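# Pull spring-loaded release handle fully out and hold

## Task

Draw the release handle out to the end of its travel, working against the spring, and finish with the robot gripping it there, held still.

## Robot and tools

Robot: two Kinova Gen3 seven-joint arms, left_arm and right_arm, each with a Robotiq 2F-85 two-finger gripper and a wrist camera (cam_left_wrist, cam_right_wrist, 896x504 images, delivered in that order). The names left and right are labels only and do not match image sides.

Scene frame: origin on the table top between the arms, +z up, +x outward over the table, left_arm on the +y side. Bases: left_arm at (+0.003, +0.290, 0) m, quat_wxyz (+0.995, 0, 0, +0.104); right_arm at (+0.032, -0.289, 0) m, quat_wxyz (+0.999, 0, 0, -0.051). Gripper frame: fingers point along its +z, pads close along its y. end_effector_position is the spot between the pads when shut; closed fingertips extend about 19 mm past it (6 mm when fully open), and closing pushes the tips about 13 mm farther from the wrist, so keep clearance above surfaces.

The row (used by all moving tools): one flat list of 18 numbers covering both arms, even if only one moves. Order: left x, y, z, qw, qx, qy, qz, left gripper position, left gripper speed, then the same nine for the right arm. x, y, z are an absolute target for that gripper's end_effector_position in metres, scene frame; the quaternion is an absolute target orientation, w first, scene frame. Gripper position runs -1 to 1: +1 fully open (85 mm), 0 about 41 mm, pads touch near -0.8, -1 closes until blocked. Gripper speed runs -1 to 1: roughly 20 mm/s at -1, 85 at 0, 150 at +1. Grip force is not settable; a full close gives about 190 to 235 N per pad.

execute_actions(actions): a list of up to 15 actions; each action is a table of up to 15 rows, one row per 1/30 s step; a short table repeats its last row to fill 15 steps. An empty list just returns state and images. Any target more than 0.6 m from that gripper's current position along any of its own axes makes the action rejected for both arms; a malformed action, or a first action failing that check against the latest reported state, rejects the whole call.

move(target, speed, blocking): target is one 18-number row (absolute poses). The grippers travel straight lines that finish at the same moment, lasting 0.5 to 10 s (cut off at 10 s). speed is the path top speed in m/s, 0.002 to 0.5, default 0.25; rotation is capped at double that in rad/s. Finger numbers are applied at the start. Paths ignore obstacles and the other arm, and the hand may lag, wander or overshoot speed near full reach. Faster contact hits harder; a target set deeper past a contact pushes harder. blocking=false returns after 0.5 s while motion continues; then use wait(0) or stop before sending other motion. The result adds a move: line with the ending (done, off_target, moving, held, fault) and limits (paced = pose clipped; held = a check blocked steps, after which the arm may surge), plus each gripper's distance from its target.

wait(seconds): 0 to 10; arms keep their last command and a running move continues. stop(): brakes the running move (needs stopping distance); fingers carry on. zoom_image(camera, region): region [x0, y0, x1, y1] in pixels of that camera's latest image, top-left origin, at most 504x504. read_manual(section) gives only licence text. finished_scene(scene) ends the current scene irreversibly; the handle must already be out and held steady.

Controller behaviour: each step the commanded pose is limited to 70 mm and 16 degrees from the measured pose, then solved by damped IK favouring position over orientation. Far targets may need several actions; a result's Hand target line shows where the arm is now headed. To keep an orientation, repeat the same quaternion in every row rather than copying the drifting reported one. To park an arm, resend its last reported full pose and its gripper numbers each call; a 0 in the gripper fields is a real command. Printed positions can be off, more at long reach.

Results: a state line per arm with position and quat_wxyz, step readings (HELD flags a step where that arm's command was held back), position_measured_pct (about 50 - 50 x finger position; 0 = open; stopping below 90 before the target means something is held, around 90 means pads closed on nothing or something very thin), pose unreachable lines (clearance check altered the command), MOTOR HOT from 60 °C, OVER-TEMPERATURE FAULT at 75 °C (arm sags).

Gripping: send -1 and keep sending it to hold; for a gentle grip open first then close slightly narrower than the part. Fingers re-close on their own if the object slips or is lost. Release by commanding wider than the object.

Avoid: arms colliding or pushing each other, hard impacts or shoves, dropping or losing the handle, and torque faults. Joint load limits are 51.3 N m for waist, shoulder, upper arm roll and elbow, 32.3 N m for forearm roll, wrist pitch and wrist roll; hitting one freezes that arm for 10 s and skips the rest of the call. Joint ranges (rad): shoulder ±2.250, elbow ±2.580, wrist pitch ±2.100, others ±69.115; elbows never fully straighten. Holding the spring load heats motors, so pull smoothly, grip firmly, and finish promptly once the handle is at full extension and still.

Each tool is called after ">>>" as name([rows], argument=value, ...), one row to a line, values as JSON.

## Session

>>> execute_actions(actions=[])

Scene clock: 0.00 s.
left_arm: end_effector_position=(+0.4360, +0.4184, +0.3777) position_measured_pct=0.0 end_effector_quat_wxyz=(-0.204, +0.366, +0.885, +0.203) | right_arm: end_effector_position=(+0.1801, -0.4783, +0.3184) position_measured_pct=0.0 end_effector_quat_wxyz=(+0.510, -0.288, +0.686, +0.432)
Joint positions: left_arm=[ 0.121  0.461  0.168  1.196 -0.601  1.752  0.828] | right_arm=[ 1.663  0.747 -0.406  1.771 -0.551  1.893  3.833]
Joint velocities: left_arm=[-0.    -0.001  0.001  0.001  0.    -0.001  0.   ] | right_arm=[-0.001 -0.     0.001  0.     0.     0.001 -0.   ]
Motor temperatures (°C, as the motors report them): left_arm=[26 30 24 25 35 41 35] | right_arm=[31 28 25 26 33 36 41]
Hand target (left_arm): +0.436, +0.418, +0.378; -0.204, +0.366, +0.885, +0.203
Hand target (right_arm): +0.180, -0.478, +0.318; +0.510, -0.288, +0.686, +0.432

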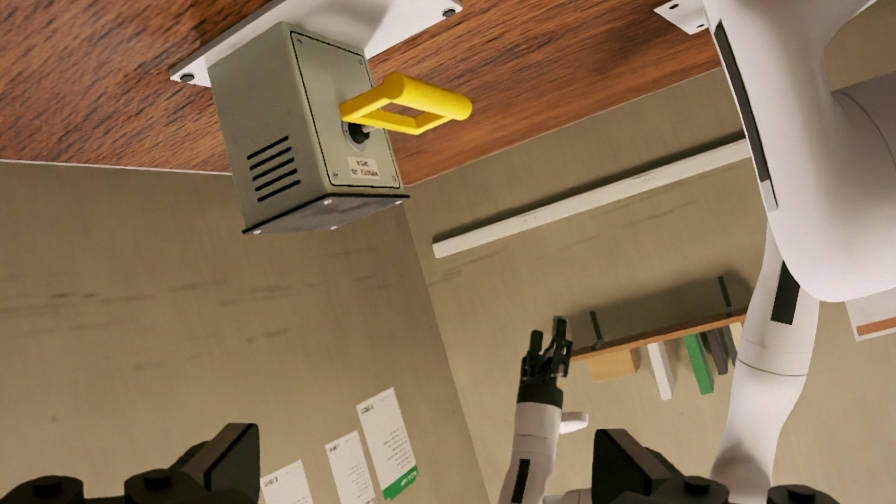

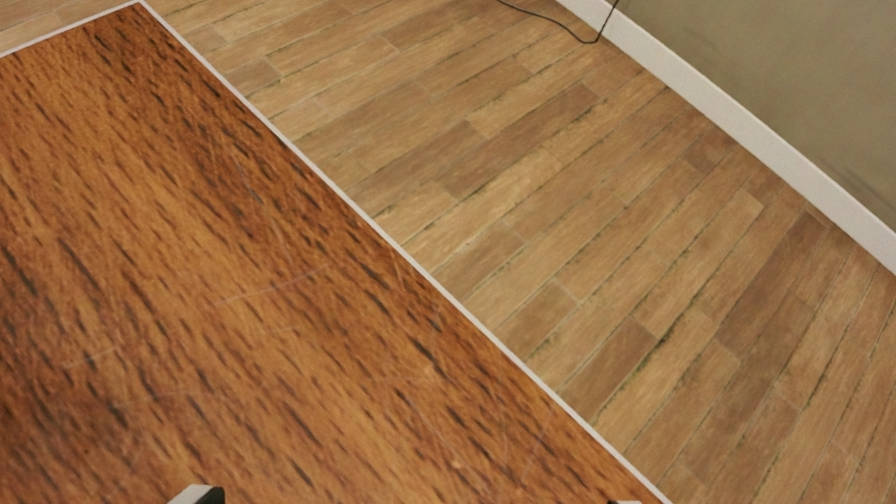

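>>> move(target=[0.31, -0.07, 0.24, 0, 0.737, 0.676, 0, 0.25, 0, 0.1801, -0.4783, 0.3184, 0.510, -0.288, 0.686, 0.432, 1, 0], speed=0.35)

Scene clock: 28.63 s.
left_arm: end_effector_position=(+0.3101, -0.0700, +0.2403) position_measured_pct=37.7 end_effector_quat_wxyz=(+0.001, +0.737, +0.676, -0.001) | right_arm: end_effector_position=(+0.1801, -0.4783, +0.3184) position_measured_pct=0.0 end_effector_quat_wxyz=(+0.510, -0.288, +0.686, +0.432)
Joint positions: left_arm=[ 0.64   0.49   0.593  1.517 -0.282  1.219  0.979] | right_arm=[ 1.664  0.747 -0.406  1.772 -0.552  1.893  3.833]
Joint velocities: left_arm=[ 0.004  0.006  0.005 -0.     0.001  0.     0.001] | right_arm=[ 0.001 -0.001 -0.001  0.     0.    -0.    -0.   ]
Motor temperatures (°C, as the motors report them): left_arm=[26 31 24 25 35 41 35] | right_arm=[31 28 25 26 33 36 41]
Hand target (left_arm): +0.310, -0.070, +0.240; +0.000, +0.737, +0.676, -0.001
Hand target (right_arm): +0.180, -0.478, +0.318; +0.510, -0.288, +0.686, +0.432
Off the commanded pose (left_arm): 0.000 m, 0 deg.
Off the commanded pose (right_arm): 0.000 m, 0 deg.
move: done

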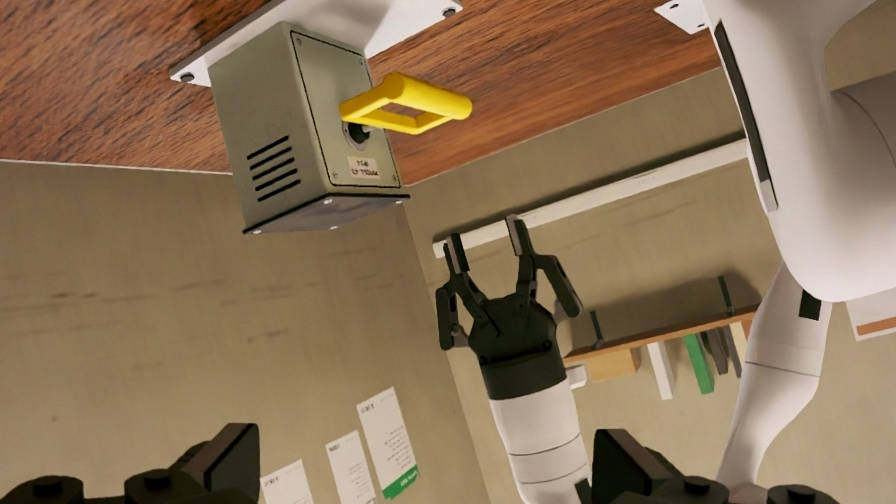

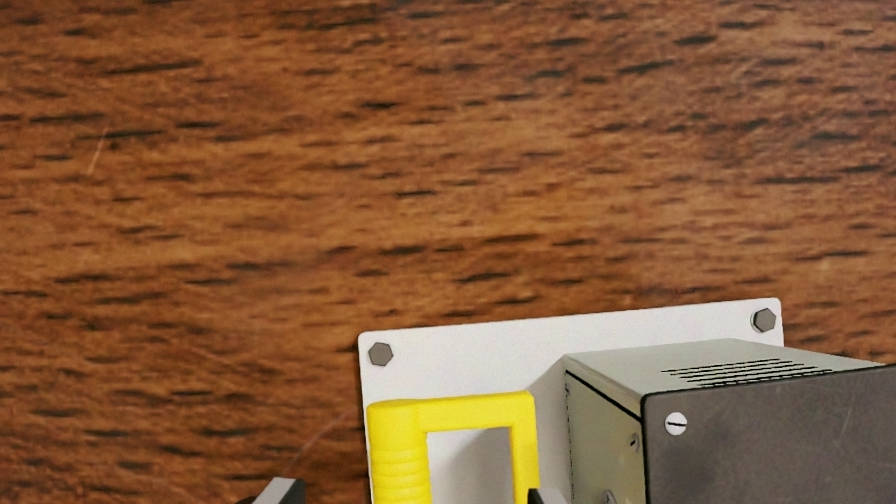

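>>> move(target=[0.300, -0.104, 0.16, 0, 0.6947, 0.7193, 0, 0.25, 0, 0.1801, -0.4783, 0.3184, 0.510, -0.288, 0.686, 0.432, 1, 0], speed=0.2)

Scene clock: 42.20 s.
left_arm: end_effector_position=(+0.3004, -0.1042, +0.1601) position_measured_pct=37.7 end_effector_quat_wxyz=(+0.000, +0.695, +0.719, -0.000) | right_arm: end_effector_position=(+0.1801, -0.4783, +0.3184) position_measured_pct=0.0 end_effector_quat_wxyz=(+0.510, -0.288, +0.686, +0.432)
Joint positions: left_arm=[ 0.76   0.619  0.523  1.577 -0.343  1.038  1.204] | right_arm=[ 1.664  0.747 -0.406  1.772 -0.552  1.893  3.833]
Joint velocities: left_arm=[ 0.003  0.003  0.    -0.     0.001 -0.001  0.001] | right_arm=[-0.001 -0.     0.    -0.    -0.     0.    -0.   ]
Motor temperatures (°C, as the motors report them): left_arm=[26 31 24 25 35 41 35] | right_arm=[31 28 25 26 33 36 41]
Hand target (left_arm): +0.300, -0.104, +0.160; +0.000, +0.695, +0.719, -0.000
Hand target (right_arm): +0.180, -0.478, +0.318; +0.510, -0.288, +0.686, +0.432
Off the commanded pose (left_arm): 0.000 m, 0 deg.
Off the commanded pose (right_arm): 0.000 m, 0 deg.
move: done

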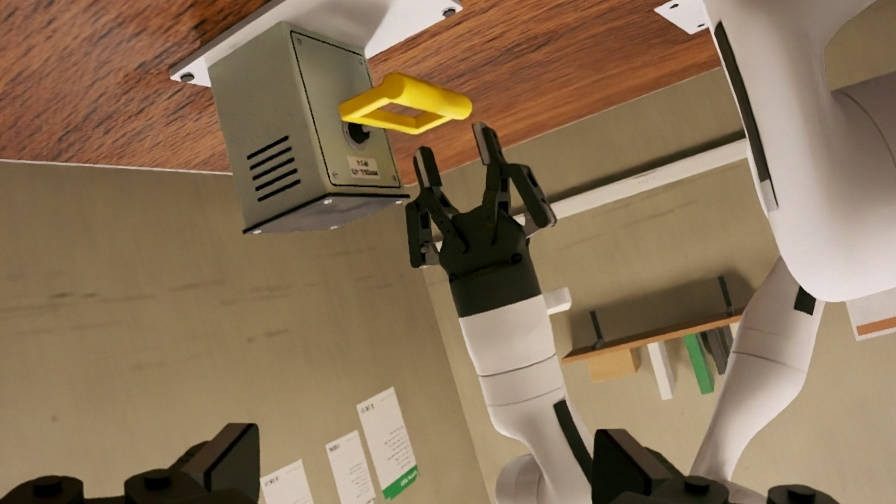

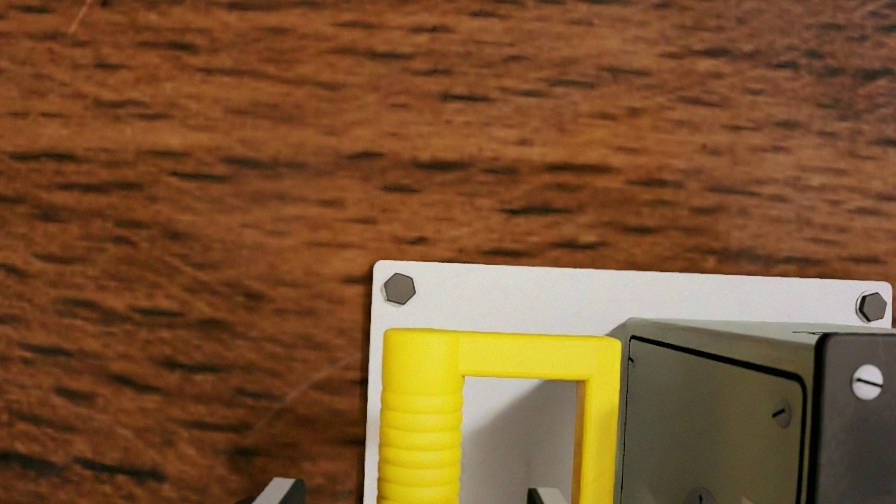

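>>> move(target=[0.3004, -0.109, 0.112, 0, 0.6947, 0.7193, 0, 0.25, 0, 0.1801, -0.4783, 0.3184, 0.510, -0.288, 0.686, 0.432, 1, 0], speed=0.07)

Scene clock: 57.13 s.
left_arm: end_effector_position=(+0.3007, -0.1091, +0.1121) position_measured_pct=37.7 end_effector_quat_wxyz=(+0.000, +0.695, +0.719, +0.000) | right_arm: end_effector_position=(+0.1801, -0.4783, +0.3184) position_measured_pct=0.0 end_effector_quat_wxyz=(+0.510, -0.288, +0.686, +0.432)
Joint positions: left_arm=[ 0.788  0.693  0.489  1.619 -0.385  0.926  1.242] | right_arm=[ 1.664  0.747 -0.406  1.772 -0.552  1.893  3.833]
Joint velocities: left_arm=[ 0.002  0.003  0.003  0.001 -0.     0.001  0.001] | right_arm=[ 0.001 -0.     0.001 -0.    -0.    -0.001 -0.   ]
Motor temperatures (°C, as the motors report them): left_arm=[26 31 24 25 35 41 35] | right_arm=[31 28 25 26 33 36 41]
Hand target (left_arm): +0.301, -0.109, +0.112; +0.000, +0.695, +0.719, -0.000
Hand target (right_arm): +0.180, -0.478, +0.318; +0.510, -0.288, +0.686, +0.432
Off the commanded pose (left_arm): 0.000 m, 0 deg.
Off the commanded pose (right_arm): 0.000 m, 0 deg.
move: done

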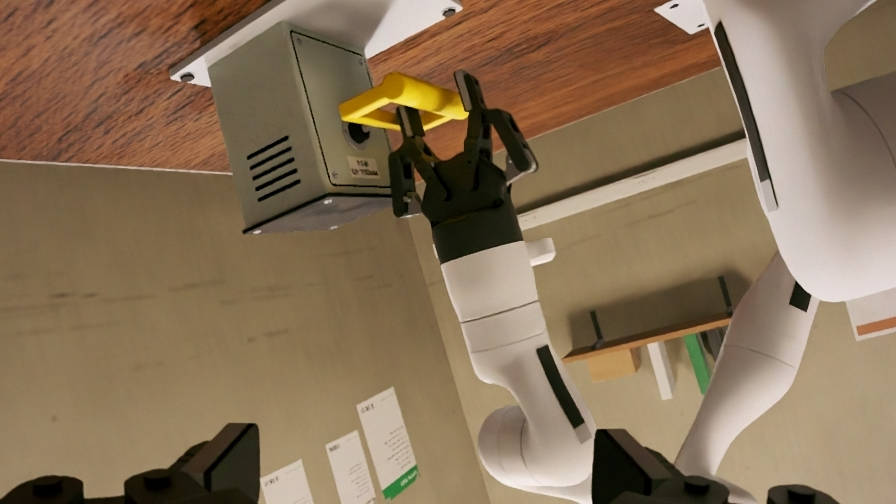

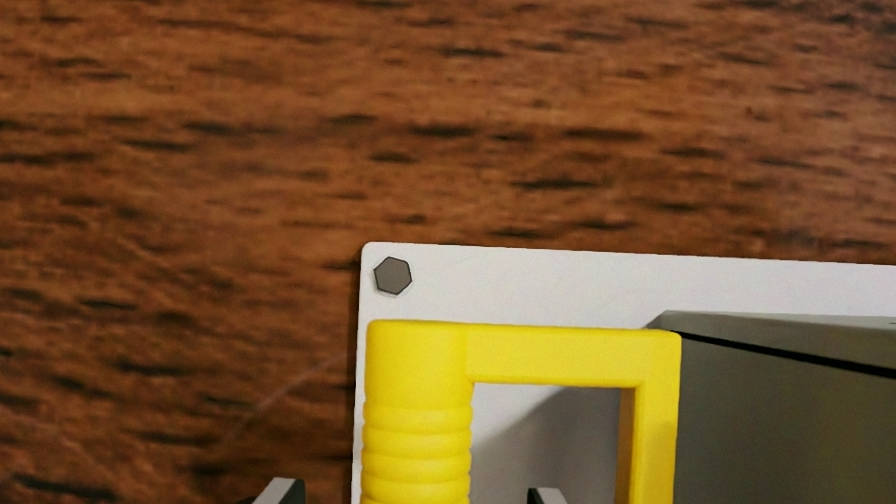

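>>> move(target=[0.3007, -0.109, 0.111, 0, 0.6947, 0.7193, 0, -1, 0, 0.1801, -0.4783, 0.3184, 0.510, -0.288, 0.686, 0.432, 1, 0], speed=0.02)

Scene clock: 61.23 s.
left_arm: end_effector_position=(+0.3005, -0.1091, +0.1116) position_measured_pct=70.2 end_effector_quat_wxyz=(+0.000, +0.695, +0.719, +0.000) | right_arm: end_effector_position=(+0.1801, -0.4783, +0.3184) position_measured_pct=0.0 end_effector_quat_wxyz=(+0.510, -0.288, +0.686, +0.432)
Joint positions: left_arm=[ 0.789  0.694  0.489  1.621 -0.386  0.924  1.242] | right_arm=[ 1.664  0.747 -0.406  1.772 -0.552  1.893  3.833]
Joint velocities: left_arm=[-0.     0.001 -0.002 -0.     0.001  0.001 -0.   ] | right_arm=[ 0.    -0.001  0.001 -0.     0.    -0.001  0.   ]
Motor temperatures (°C, as the motors report them): left_arm=[26 31 24 25 35 41 35] | right_arm=[31 28 25 26 33 36 41]
Hand target (left_arm): +0.301, -0.109, +0.111; -0.000, +0.695, +0.719, +0.000
Hand target (right_arm): +0.180, -0.478, +0.318; +0.510, -0.288, +0.686, +0.432
Off the commanded pose (left_arm): 0.001 m, 0 deg.
Off the commanded pose (right_arm): 0.000 m, 0 deg.
move: done

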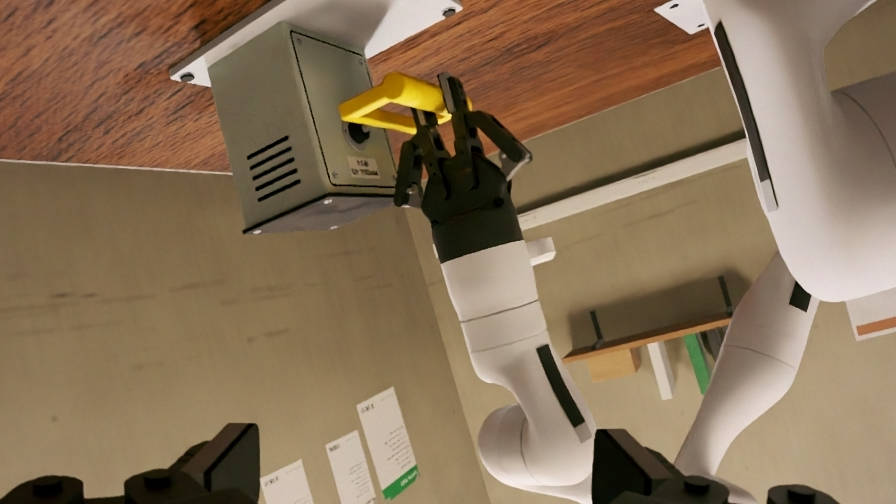

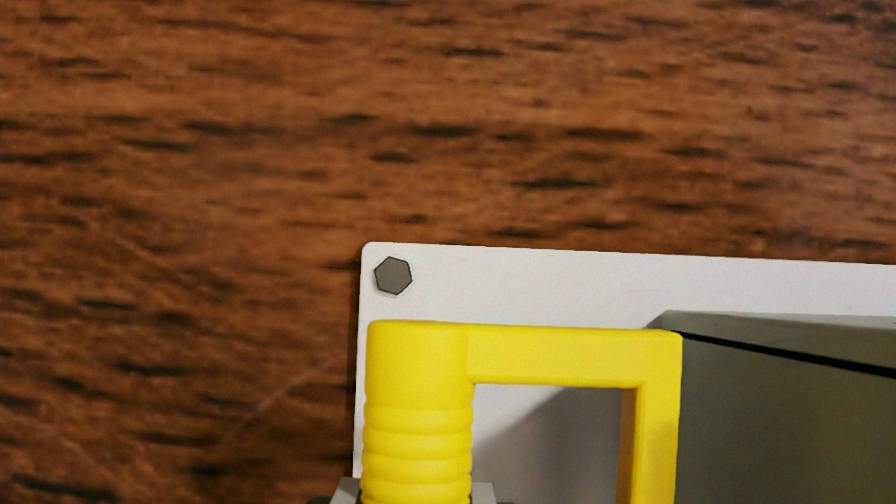

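>>> move(target=[0.2605, -0.1105, 0.1116, 0, 0.6947, 0.7193, 0, -1, 0, 0.1801, -0.4783, 0.3184, 0.510, -0.288, 0.686, 0.432, 1, 0], speed=0.04)

Scene clock: 67.67 s.
left_arm: end_effector_position=(+0.2693, -0.1101, +0.1117) position_measured_pct=70.2 end_effector_quat_wxyz=(+0.005, +0.692, +0.722, +0.002) | right_arm: end_effector_position=(+0.1801, -0.4783, +0.3184) position_measured_pct=0.0 end_effector_quat_wxyz=(+0.510, -0.288, +0.686, +0.432)
Joint positions: left_arm=[ 0.834  0.656  0.488  1.694 -0.39   0.879  1.319] | right_arm=[ 1.664  0.747 -0.406  1.772 -0.552  1.893  3.833]
Joint velocities: left_arm=[-0.002  0.001  0.006  0.002 -0.006 -0.     0.007] | right_arm=[-0.    -0.001 -0.    -0.    -0.     0.001 -0.   ]
Motor temperatures (°C, as the motors report them): left_arm=[26 31 24 25 35 41 35] | right_arm=[31 28 25 26 33 36 41]
Hand target (left_arm): +0.261, -0.110, +0.111; +0.000, +0.695, +0.719, -0.000
Hand target (right_arm): +0.180, -0.478, +0.318; +0.510, -0.288, +0.686, +0.432
Off the commanded pose (left_arm): 0.009 m, 1 deg.
Off the commanded pose (right_arm): 0.000 m, 0 deg.
move: off_target (left_arm)

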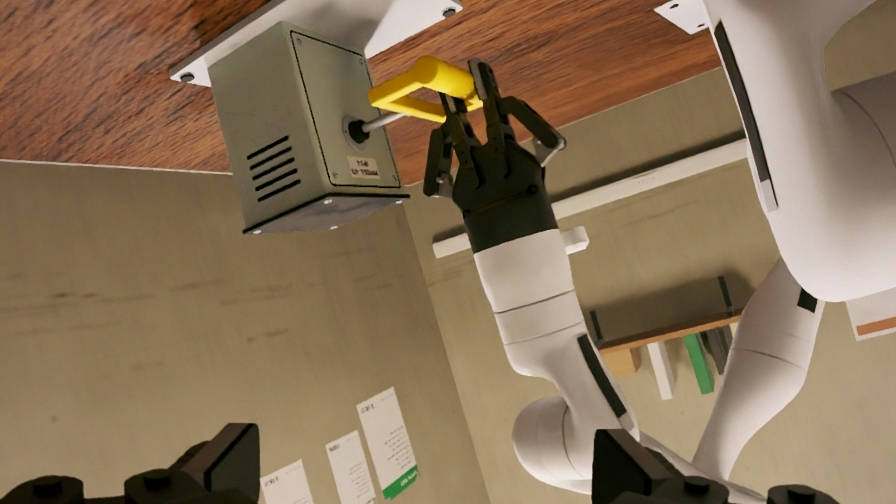

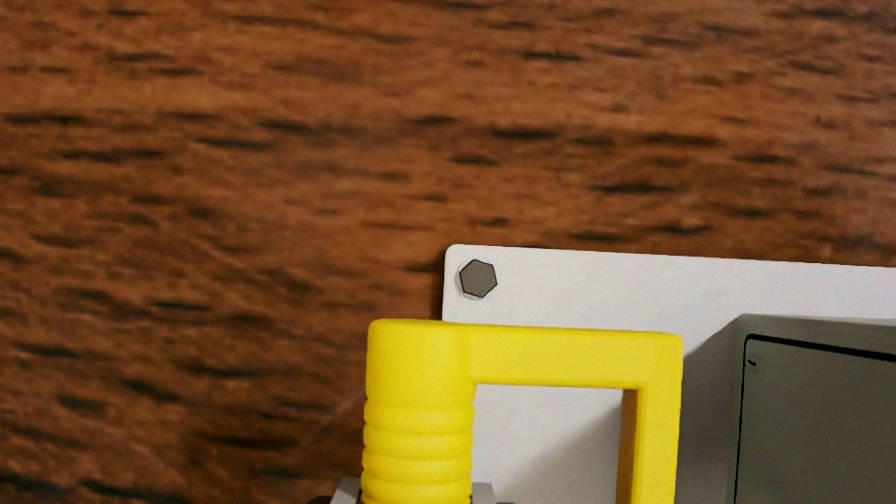

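>>> execute_actions([
  [[0.2595,-0.1104,0.1116,0,0.6947,0.7193,0,-1,0,0.1801,-0.4783,0.3184,0.510,-0.288,0.686,0.432,1,0],[0.2585,-0.1104,0.1116,0,0.6947,0.7193,0,-1,0,0.1801,-0.4783,0.3184,0.510,-0.288,0.686,0.432,1,0],[0.2575,-0.1105,0.1116,0,0.6947,0.7193,0,-1,0,0.1801,-0.4783,0.3184,0.510,-0.288,0.686,0.432,1,0],[0.2565,-0.1105,0.1116,0,0.6947,0.7193,0,-1,0,0.1801,-0.4783,0.3184,0.510,-0.288,0.686,0.432,1,0],[0.2555,-0.1105,0.1116,0,0.6947,0.7193,0,-1,0,0.1801,-0.4783,0.3184,0.510,-0.288,0.686,0.432,1,0],[0.2545,-0.1106,0.1116,0,0.6947,0.7193,0,-1,0,0.1801,-0.4783,0.3184,0.510,-0.288,0.686,0.432,1,0],[0.2535,-0.1106,0.1116,0,0.6947,0.7193,0,-1,0,0.1801,-0.4783,0.3184,0.510,-0.288,0.686,0.432,1,0],[0.2525,-0.1106,0.1116,0,0.6947,0.7193,0,-1,0,0.1801,-0.4783,0.3184,0.510,-0.288,0.686,0.432,1,0],[0.2515,-0.1107,0.1116,0,0.6947,0.7193,0,-1,0,0.1801,-0.4783,0.3184,0.510,-0.288,0.686,0.432,1,0],[0.2505,-0.1107,0.1116,0,0.6947,0.7193,0,-1,0,0.1801,-0.4783,0.3184,0.510,-0.288,0.686,0.432,1,0],[0.2495,-0.1107,0.1116,0,0.6947,0.7193,0,-1,0,0.1801,-0.4783,0.3184,0.510,-0.288,0.686,0.432,1,0],[0.2485,-0.1108,0.1116,0,0.6947,0.7193,0,-1,0,0.1801,-0.4783,0.3184,0.510,-0.288,0.686,0.432,1,0],[0.2475,-0.1108,0.1116,0,0.6947,0.7193,0,-1,0,0.1801,-0.4783,0.3184,0.510,-0.288,0.686,0.432,1,0],[0.2465,-0.1108,0.1116,0,0.6947,0.7193,0,-1,0,0.1801,-0.4783,0.3184,0.510,-0.288,0.686,0.432,1,0],[0.2455,-0.1109,0.1116,0,0.6947,0.7193,0,-1,0,0.1801,-0.4783,0.3184,0.510,-0.288,0.686,0.432,1,0]],
  [[0.2455,-0.1109,0.1116,0,0.6947,0.7193,0,-1,0,0.1801,-0.4783,0.3184,0.510,-0.288,0.686,0.432,1,0]],
])

Scene clock: 82.67 s.
left_arm: end_effector_position=(+0.2552, -0.1105, +0.1116) position_measured_pct=70.2 end_effector_quat_wxyz=(+0.006, +0.692, +0.722, +0.003) | right_arm: end_effector_position=(+0.1801, -0.4783, +0.3184) position_measured_pct=0.0 end_effector_quat_wxyz=(+0.510, -0.288, +0.686, +0.432)
Joint positions: left_arm=[ 0.851  0.644  0.494  1.721 -0.394  0.866  1.352] | right_arm=[ 1.664  0.747 -0.406  1.772 -0.552  1.893  3.833]
Joint velocities: left_arm=[-0.004  0.001  0.009 -0.    -0.006  0.002  0.005] | right_arm=[ 0.     0.     0.    -0.001 -0.    -0.001  0.   ]
Motor temperatures (°C, as the motors report them): left_arm=[26 31 24 25 35 41 35] | right_arm=[31 28 25 26 33 36 41]
Hand target (left_arm): +0.246, -0.111, +0.112; -0.000, +0.695, +0.719, +0.000
Hand target (right_arm): +0.180, -0.478, +0.318; +0.510, -0.288, +0.686, +0.432
Off the commanded pose (left_arm): 0.010 m, 1 deg.
Off the commanded pose (right_arm): 0.000 m, 0 deg.
Step readings (end_effector_position; steps 1 to 15: 1st action; 16 to 30: 2nd action):
0: left_arm (+0.2692, -0.1101, +0.1117) | right_arm (+0.1801, -0.4783, +0.3184)
1: left_arm (+0.2691, -0.1101, +0.1117) | right_arm (+0.1801, -0.4783, +0.3184)
2: left_arm (+0.2687, -0.1101, +0.1117) | right_arm (+0.1801, -0.4783, +0.3184)
4: left_arm (+0.2672, -0.1102, +0.1117) | right_arm (+0.1801, -0.4783, +0.3184)
8: left_arm (+0.2636, -0.1103, +0.1117) | right_arm (+0.1801, -0.4783, +0.3184)
15: left_arm (+0.2572, -0.1105, +0.1116) | right_arm (+0.1801, -0.4783, +0.3184)
16: left_arm (+0.2563, -0.1105, +0.1116) | right_arm (+0.1801, -0.4783, +0.3184)
17: left_arm (+0.2558, -0.1105, +0.1116) | right_arm (+0.1801, -0.4783, +0.3184)
19: left_arm (+0.2554, -0.1105, +0.1116) | right_arm (+0.1801, -0.4783, +0.3184)
23: left_arm (+0.2553, -0.1105, +0.1116) | right_arm (+0.1801, -0.4783, +0.3184)
30: end_effector_position above

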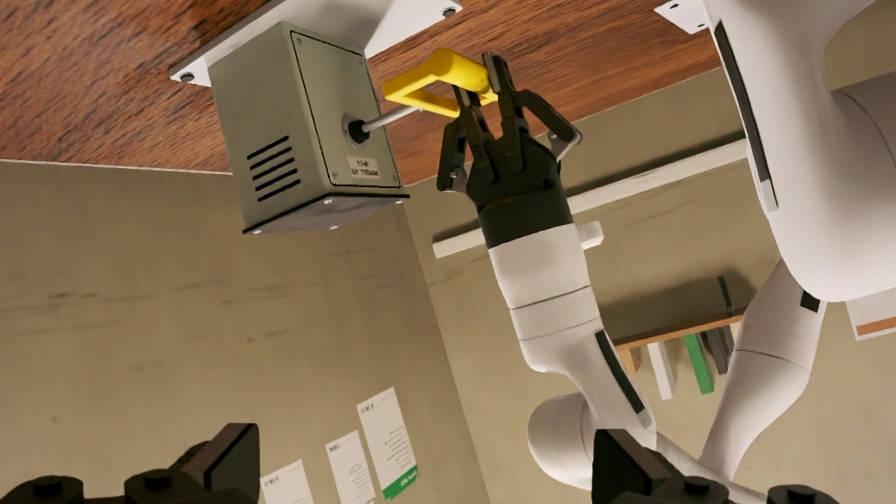

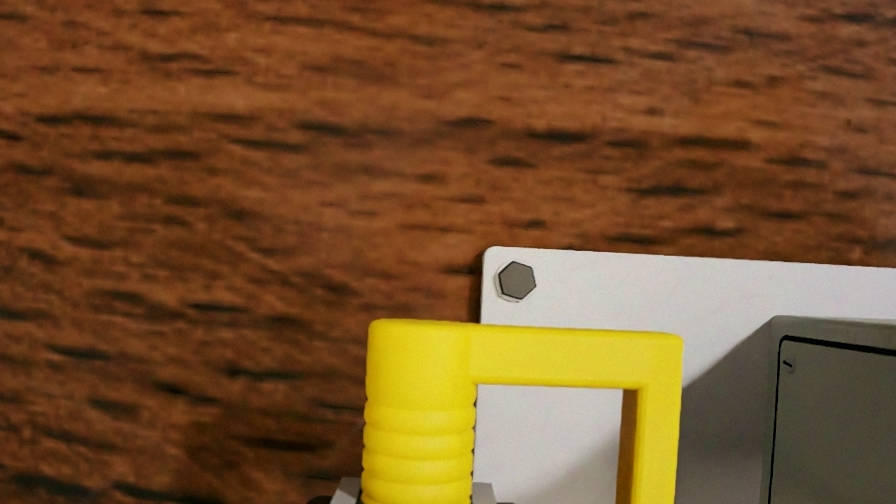

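>>> execute_actions([
  [[0.2445,-0.1109,0.1116,0,0.6947,0.7193,0,-1,0,0.1801,-0.4783,0.3184,0.510,-0.288,0.686,0.432,1,0],[0.2435,-0.1109,0.1116,0,0.6947,0.7193,0,-1,0,0.1801,-0.4783,0.3184,0.510,-0.288,0.686,0.432,1,0],[0.2425,-0.1109,0.1116,0,0.6947,0.7193,0,-1,0,0.1801,-0.4783,0.3184,0.510,-0.288,0.686,0.432,1,0],[0.2415,-0.1110,0.1116,0,0.6947,0.7193,0,-1,0,0.1801,-0.4783,0.3184,0.510,-0.288,0.686,0.432,1,0],[0.2405,-0.1110,0.1116,0,0.6947,0.7193,0,-1,0,0.1801,-0.4783,0.3184,0.510,-0.288,0.686,0.432,1,0],[0.2395,-0.1110,0.1116,0,0.6947,0.7193,0,-1,0,0.1801,-0.4783,0.3184,0.510,-0.288,0.686,0.432,1,0],[0.2385,-0.1111,0.1116,0,0.6947,0.7193,0,-1,0,0.1801,-0.4783,0.3184,0.510,-0.288,0.686,0.432,1,0],[0.2375,-0.1111,0.1116,0,0.6947,0.7193,0,-1,0,0.1801,-0.4783,0.3184,0.510,-0.288,0.686,0.432,1,0],[0.2365,-0.1111,0.1116,0,0.6947,0.7193,0,-1,0,0.1801,-0.4783,0.3184,0.510,-0.288,0.686,0.432,1,0],[0.2355,-0.1112,0.1116,0,0.6947,0.7193,0,-1,0,0.1801,-0.4783,0.3184,0.510,-0.288,0.686,0.432,1,0]],
])

Scene clock: 92.33 s.
left_arm: end_effector_position=(+0.2461, -0.1108, +0.1116) position_measured_pct=70.2 end_effector_quat_wxyz=(+0.006, +0.691, +0.722, +0.003) | right_arm: end_effector_position=(+0.1801, -0.4783, +0.3184) position_measured_pct=0.0 end_effector_quat_wxyz=(+0.510, -0.288, +0.686, +0.432)
Joint positions: left_arm=[ 0.863  0.636  0.498  1.738 -0.396  0.857  1.374] | right_arm=[ 1.664  0.747 -0.406  1.772 -0.552  1.893  3.833]
Joint velocities: left_arm=[-0.001 -0.002  0.009  0.004 -0.006 -0.001  0.011] | right_arm=[ 0.001 -0.     0.    -0.001 -0.     0.001  0.   ]
Motor temperatures (°C, as the motors report them): left_arm=[26 31 24 25 35 41 35] | right_arm=[31 28 25 26 33 36 41]
Hand target (left_arm): +0.236, -0.111, +0.112; -0.000, +0.695, +0.719, +0.000
Hand target (right_arm): +0.180, -0.478, +0.318; +0.510, -0.288, +0.686, +0.432
Off the commanded pose (left_arm): 0.011 m, 1 deg.
Off the commanded pose (right_arm): 0.000 m, 0 deg.
Step readings (end_effector_position):
0: left_arm (+0.2552, -0.1105, +0.1116) | right_arm (+0.1801, -0.4783, +0.3184)
1: left_arm (+0.2551, -0.1106, +0.1116) | right_arm (+0.1801, -0.4783, +0.3184)
2: left_arm (+0.2547, -0.1106, +0.1117) | right_arm (+0.1801, -0.4783, +0.3184)
4: left_arm (+0.2532, -0.1106, +0.1116) | right_arm (+0.1801, -0.4783, +0.3184)
8: left_arm (+0.2497, -0.1107, +0.1116) | right_arm (+0.1801, -0.4783, +0.3184)
15: end_effector_position above

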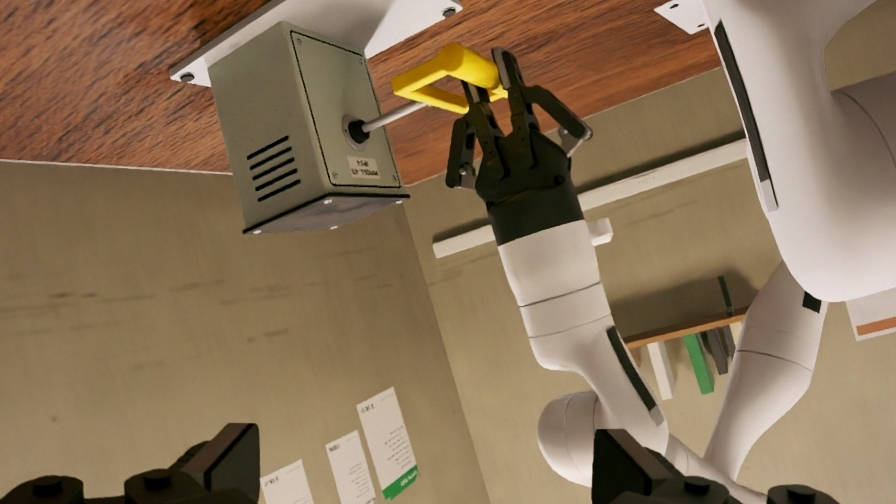

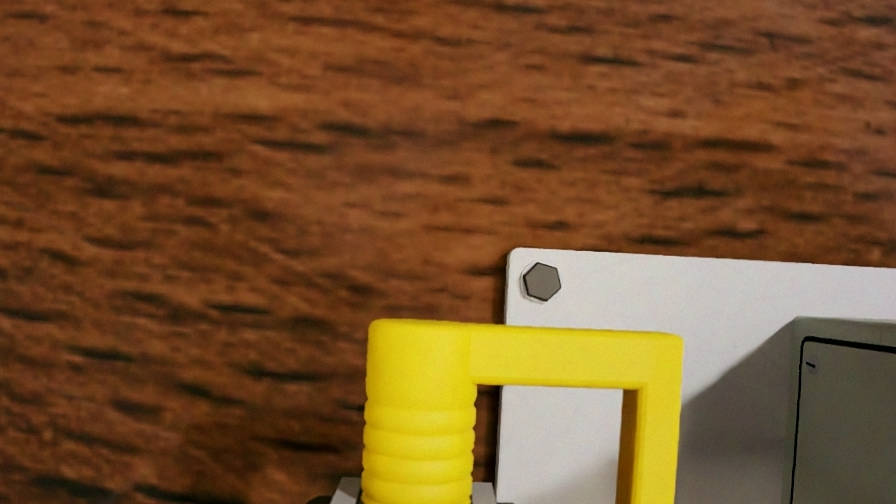

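The handle is still moving freely at 54 mm of travel, so I'll pull another 10 mm.

>>> execute_actions([
  [[0.2345,-0.1112,0.1116,0,0.6947,0.7193,0,-1,0,0.1801,-0.4783,0.3184,0.510,-0.288,0.686,0.432,1,0],[0.2335,-0.1112,0.1116,0,0.6947,0.7193,0,-1,0,0.1801,-0.4783,0.3184,0.510,-0.288,0.686,0.432,1,0],[0.2325,-0.1113,0.1116,0,0.6947,0.7193,0,-1,0,0.1801,-0.4783,0.3184,0.510,-0.288,0.686,0.432,1,0],[0.2315,-0.1113,0.1116,0,0.6947,0.7193,0,-1,0,0.1801,-0.4783,0.3184,0.510,-0.288,0.686,0.432,1,0],[0.2305,-0.1113,0.1116,0,0.6947,0.7193,0,-1,0,0.1801,-0.4783,0.3184,0.510,-0.288,0.686,0.432,1,0],[0.2295,-0.1114,0.1116,0,0.6947,0.7193,0,-1,0,0.1801,-0.4783,0.3184,0.510,-0.288,0.686,0.432,1,0],[0.2285,-0.1114,0.1116,0,0.6947,0.7193,0,-1,0,0.1801,-0.4783,0.3184,0.510,-0.288,0.686,0.432,1,0],[0.2275,-0.1114,0.1116,0,0.6947,0.7193,0,-1,0,0.1801,-0.4783,0.3184,0.510,-0.288,0.686,0.432,1,0],[0.2265,-0.1115,0.1116,0,0.6947,0.7193,0,-1,0,0.1801,-0.4783,0.3184,0.510,-0.288,0.686,0.432,1,0],[0.2255,-0.1115,0.1116,0,0.6947,0.7193,0,-1,0,0.1801,-0.4783,0.3184,0.510,-0.288,0.686,0.432,1,0]],
])

Scene clock: 105.87 s.
left_arm: end_effector_position=(+0.2393, -0.1111, +0.1116) position_measured_pct=70.2 end_effector_quat_wxyz=(+0.008, +0.690, +0.723, +0.003) | right_arm: end_effector_position=(+0.1801, -0.4783, +0.3184) position_measured_pct=0.0 end_effector_quat_wxyz=(+0.510, -0.288, +0.686, +0.432)
Joint positions: left_arm=[ 0.874  0.629  0.5    1.753 -0.401  0.848  1.397] | right_arm=[ 1.664  0.747 -0.406  1.772 -0.552  1.893  3.833]
Joint velocities: left_arm=[-0.005  0.002  0.007  0.001 -0.009 -0.002  0.01 ] | right_arm=[ 0.001  0.001 -0.002 -0.    -0.     0.002  0.   ]
Motor temperatures (°C, as the motors report them): left_arm=[26 32 24 25 35 41 35] | right_arm=[31 28 25 26 33 36 41]
Hand target (left_arm): +0.226, -0.111, +0.112; -0.000, +0.695, +0.719, +0.000
Hand target (right_arm): +0.180, -0.478, +0.318; +0.510, -0.288, +0.686, +0.432
Off the commanded pose (left_arm): 0.014 m, 1 deg.
Off the commanded pose (right_arm): 0.000 m, 0 deg.
Step readings (end_effector_position):
0: left_arm (+0.2459, -0.1108, +0.1116) | right_arm (+0.1801, -0.4783, +0.3184)
1: left_arm (+0.2458, -0.1108, +0.1116) | right_arm (+0.1801, -0.4783, +0.3184)
2: left_arm (+0.2454, -0.1109, +0.1116) | right_arm (+0.1801, -0.4783, +0.3184)
4: left_arm (+0.2439, -0.1109, +0.1116) | right_arm (+0.1801, -0.4783, +0.3184)
8: left_arm (+0.2404, -0.1110, +0.1116) | right_arm (+0.1801, -0.4783, +0.3184)
15: end_effector_position above

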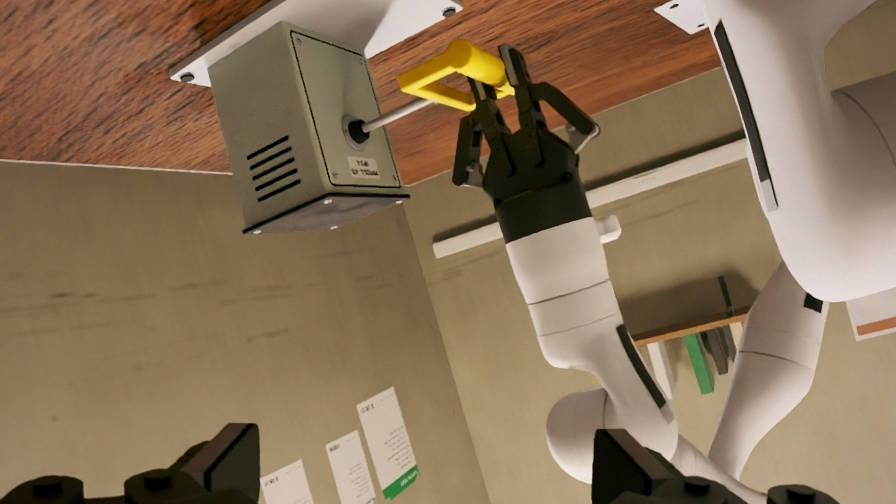

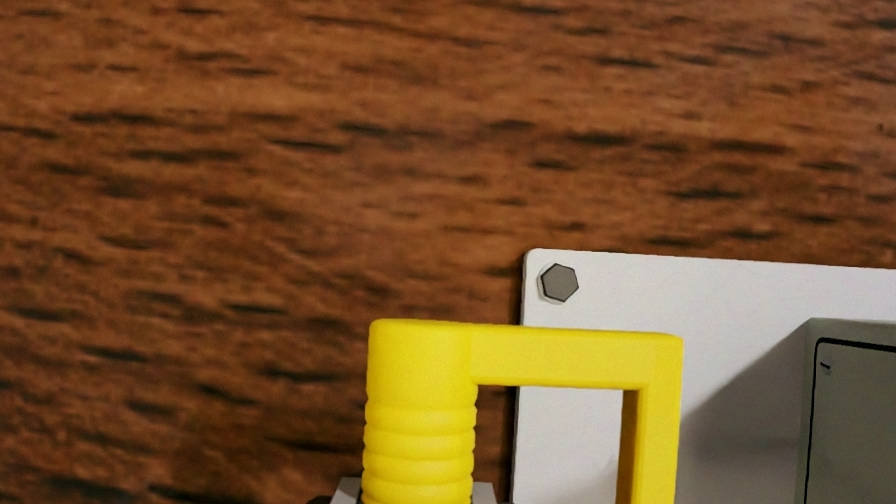

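>>> execute_actions([
  [[0.2245,-0.1115,0.1116,0,0.6947,0.7193,0,-1,0,0.1801,-0.4783,0.3184,0.510,-0.288,0.686,0.432,1,0],[0.2245,-0.1115,0.1116,0,0.6947,0.7193,0,-1,0,0.1801,-0.4783,0.3184,0.510,-0.288,0.686,0.432,1,0],[0.2235,-0.1115,0.1116,0,0.6947,0.7193,0,-1,0,0.1801,-0.4783,0.3184,0.510,-0.288,0.686,0.432,1,0]],
])

Scene clock: 111.13 s.
left_arm: end_effector_position=(+0.2392, -0.1111, +0.1116) position_measured_pct=70.2 end_effector_quat_wxyz=(+0.009, +0.690, +0.724, +0.004) | right_arm: end_effector_position=(+0.1801, -0.4783, +0.3184) position_measured_pct=0.0 end_effector_quat_wxyz=(+0.510, -0.288, +0.686, +0.432)
Joint positions: left_arm=[ 0.872  0.629  0.504  1.755 -0.407  0.846  1.405] | right_arm=[ 1.664  0.747 -0.406  1.772 -0.552  1.893  3.833]
Joint velocities: left_arm=[-0.007  0.004  0.009  0.    -0.009  0.003  0.008] | right_arm=[ 0.    -0.     0.    -0.     0.     0.001 -0.   ]
Motor temperatures (°C, as the motors report them): left_arm=[26 32 24 25 35 41 35] | right_arm=[31 28 25 26 33 36 41]
Hand target (left_arm): +0.224, -0.111, +0.112; -0.000, +0.695, +0.719, +0.000
Hand target (right_arm): +0.180, -0.478, +0.318; +0.510, -0.288, +0.686, +0.432
Off the commanded pose (left_arm): 0.016 m, 1 deg.
Off the commanded pose (right_arm): 0.000 m, 0 deg.
Step readings (end_effector_position):
0: left_arm (+0.2393, -0.1111, +0.1116) | right_arm (+0.1801, -0.4783, +0.3184)
1: left_arm (+0.2392, -0.1111, +0.1116) | right_arm (+0.1801, -0.4783, +0.3184)
2: left_arm (+0.2392, -0.1111, +0.1116) | right_arm (+0.1801, -0.4783, +0.3184)
4: left_arm (+0.2392, -0.1111, +0.1116) | right_arm (+0.1801, -0.4783, +0.3184)
8: left_arm (+0.2392, -0.1111, +0.1116) | right_arm (+0.1801, -0.4783, +0.3184)
15: end_effector_position above

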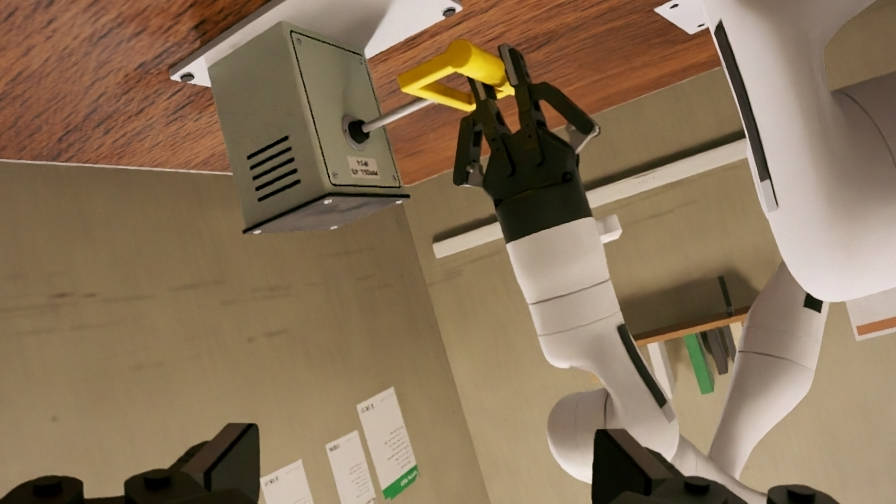

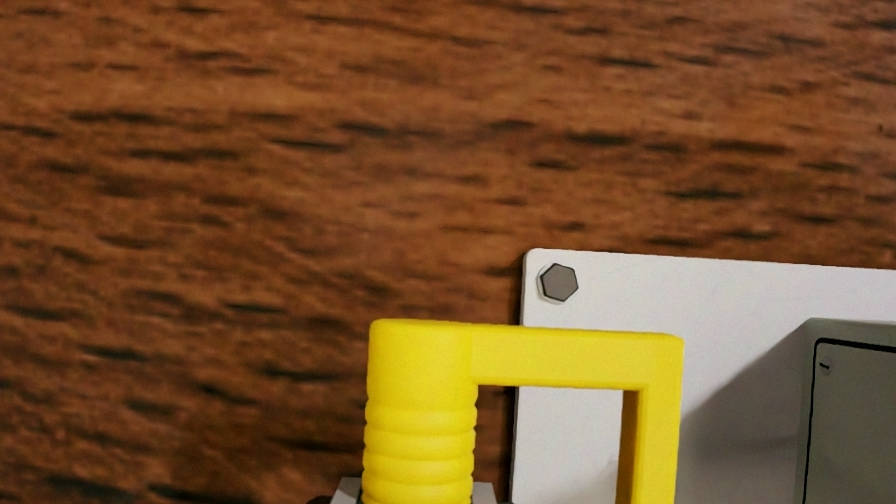

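The extra 2 mm of pull didn't move the handle, so it's at its stop and steady.

>>> finished_scene(scene=2)

The scene is finished: the task was done.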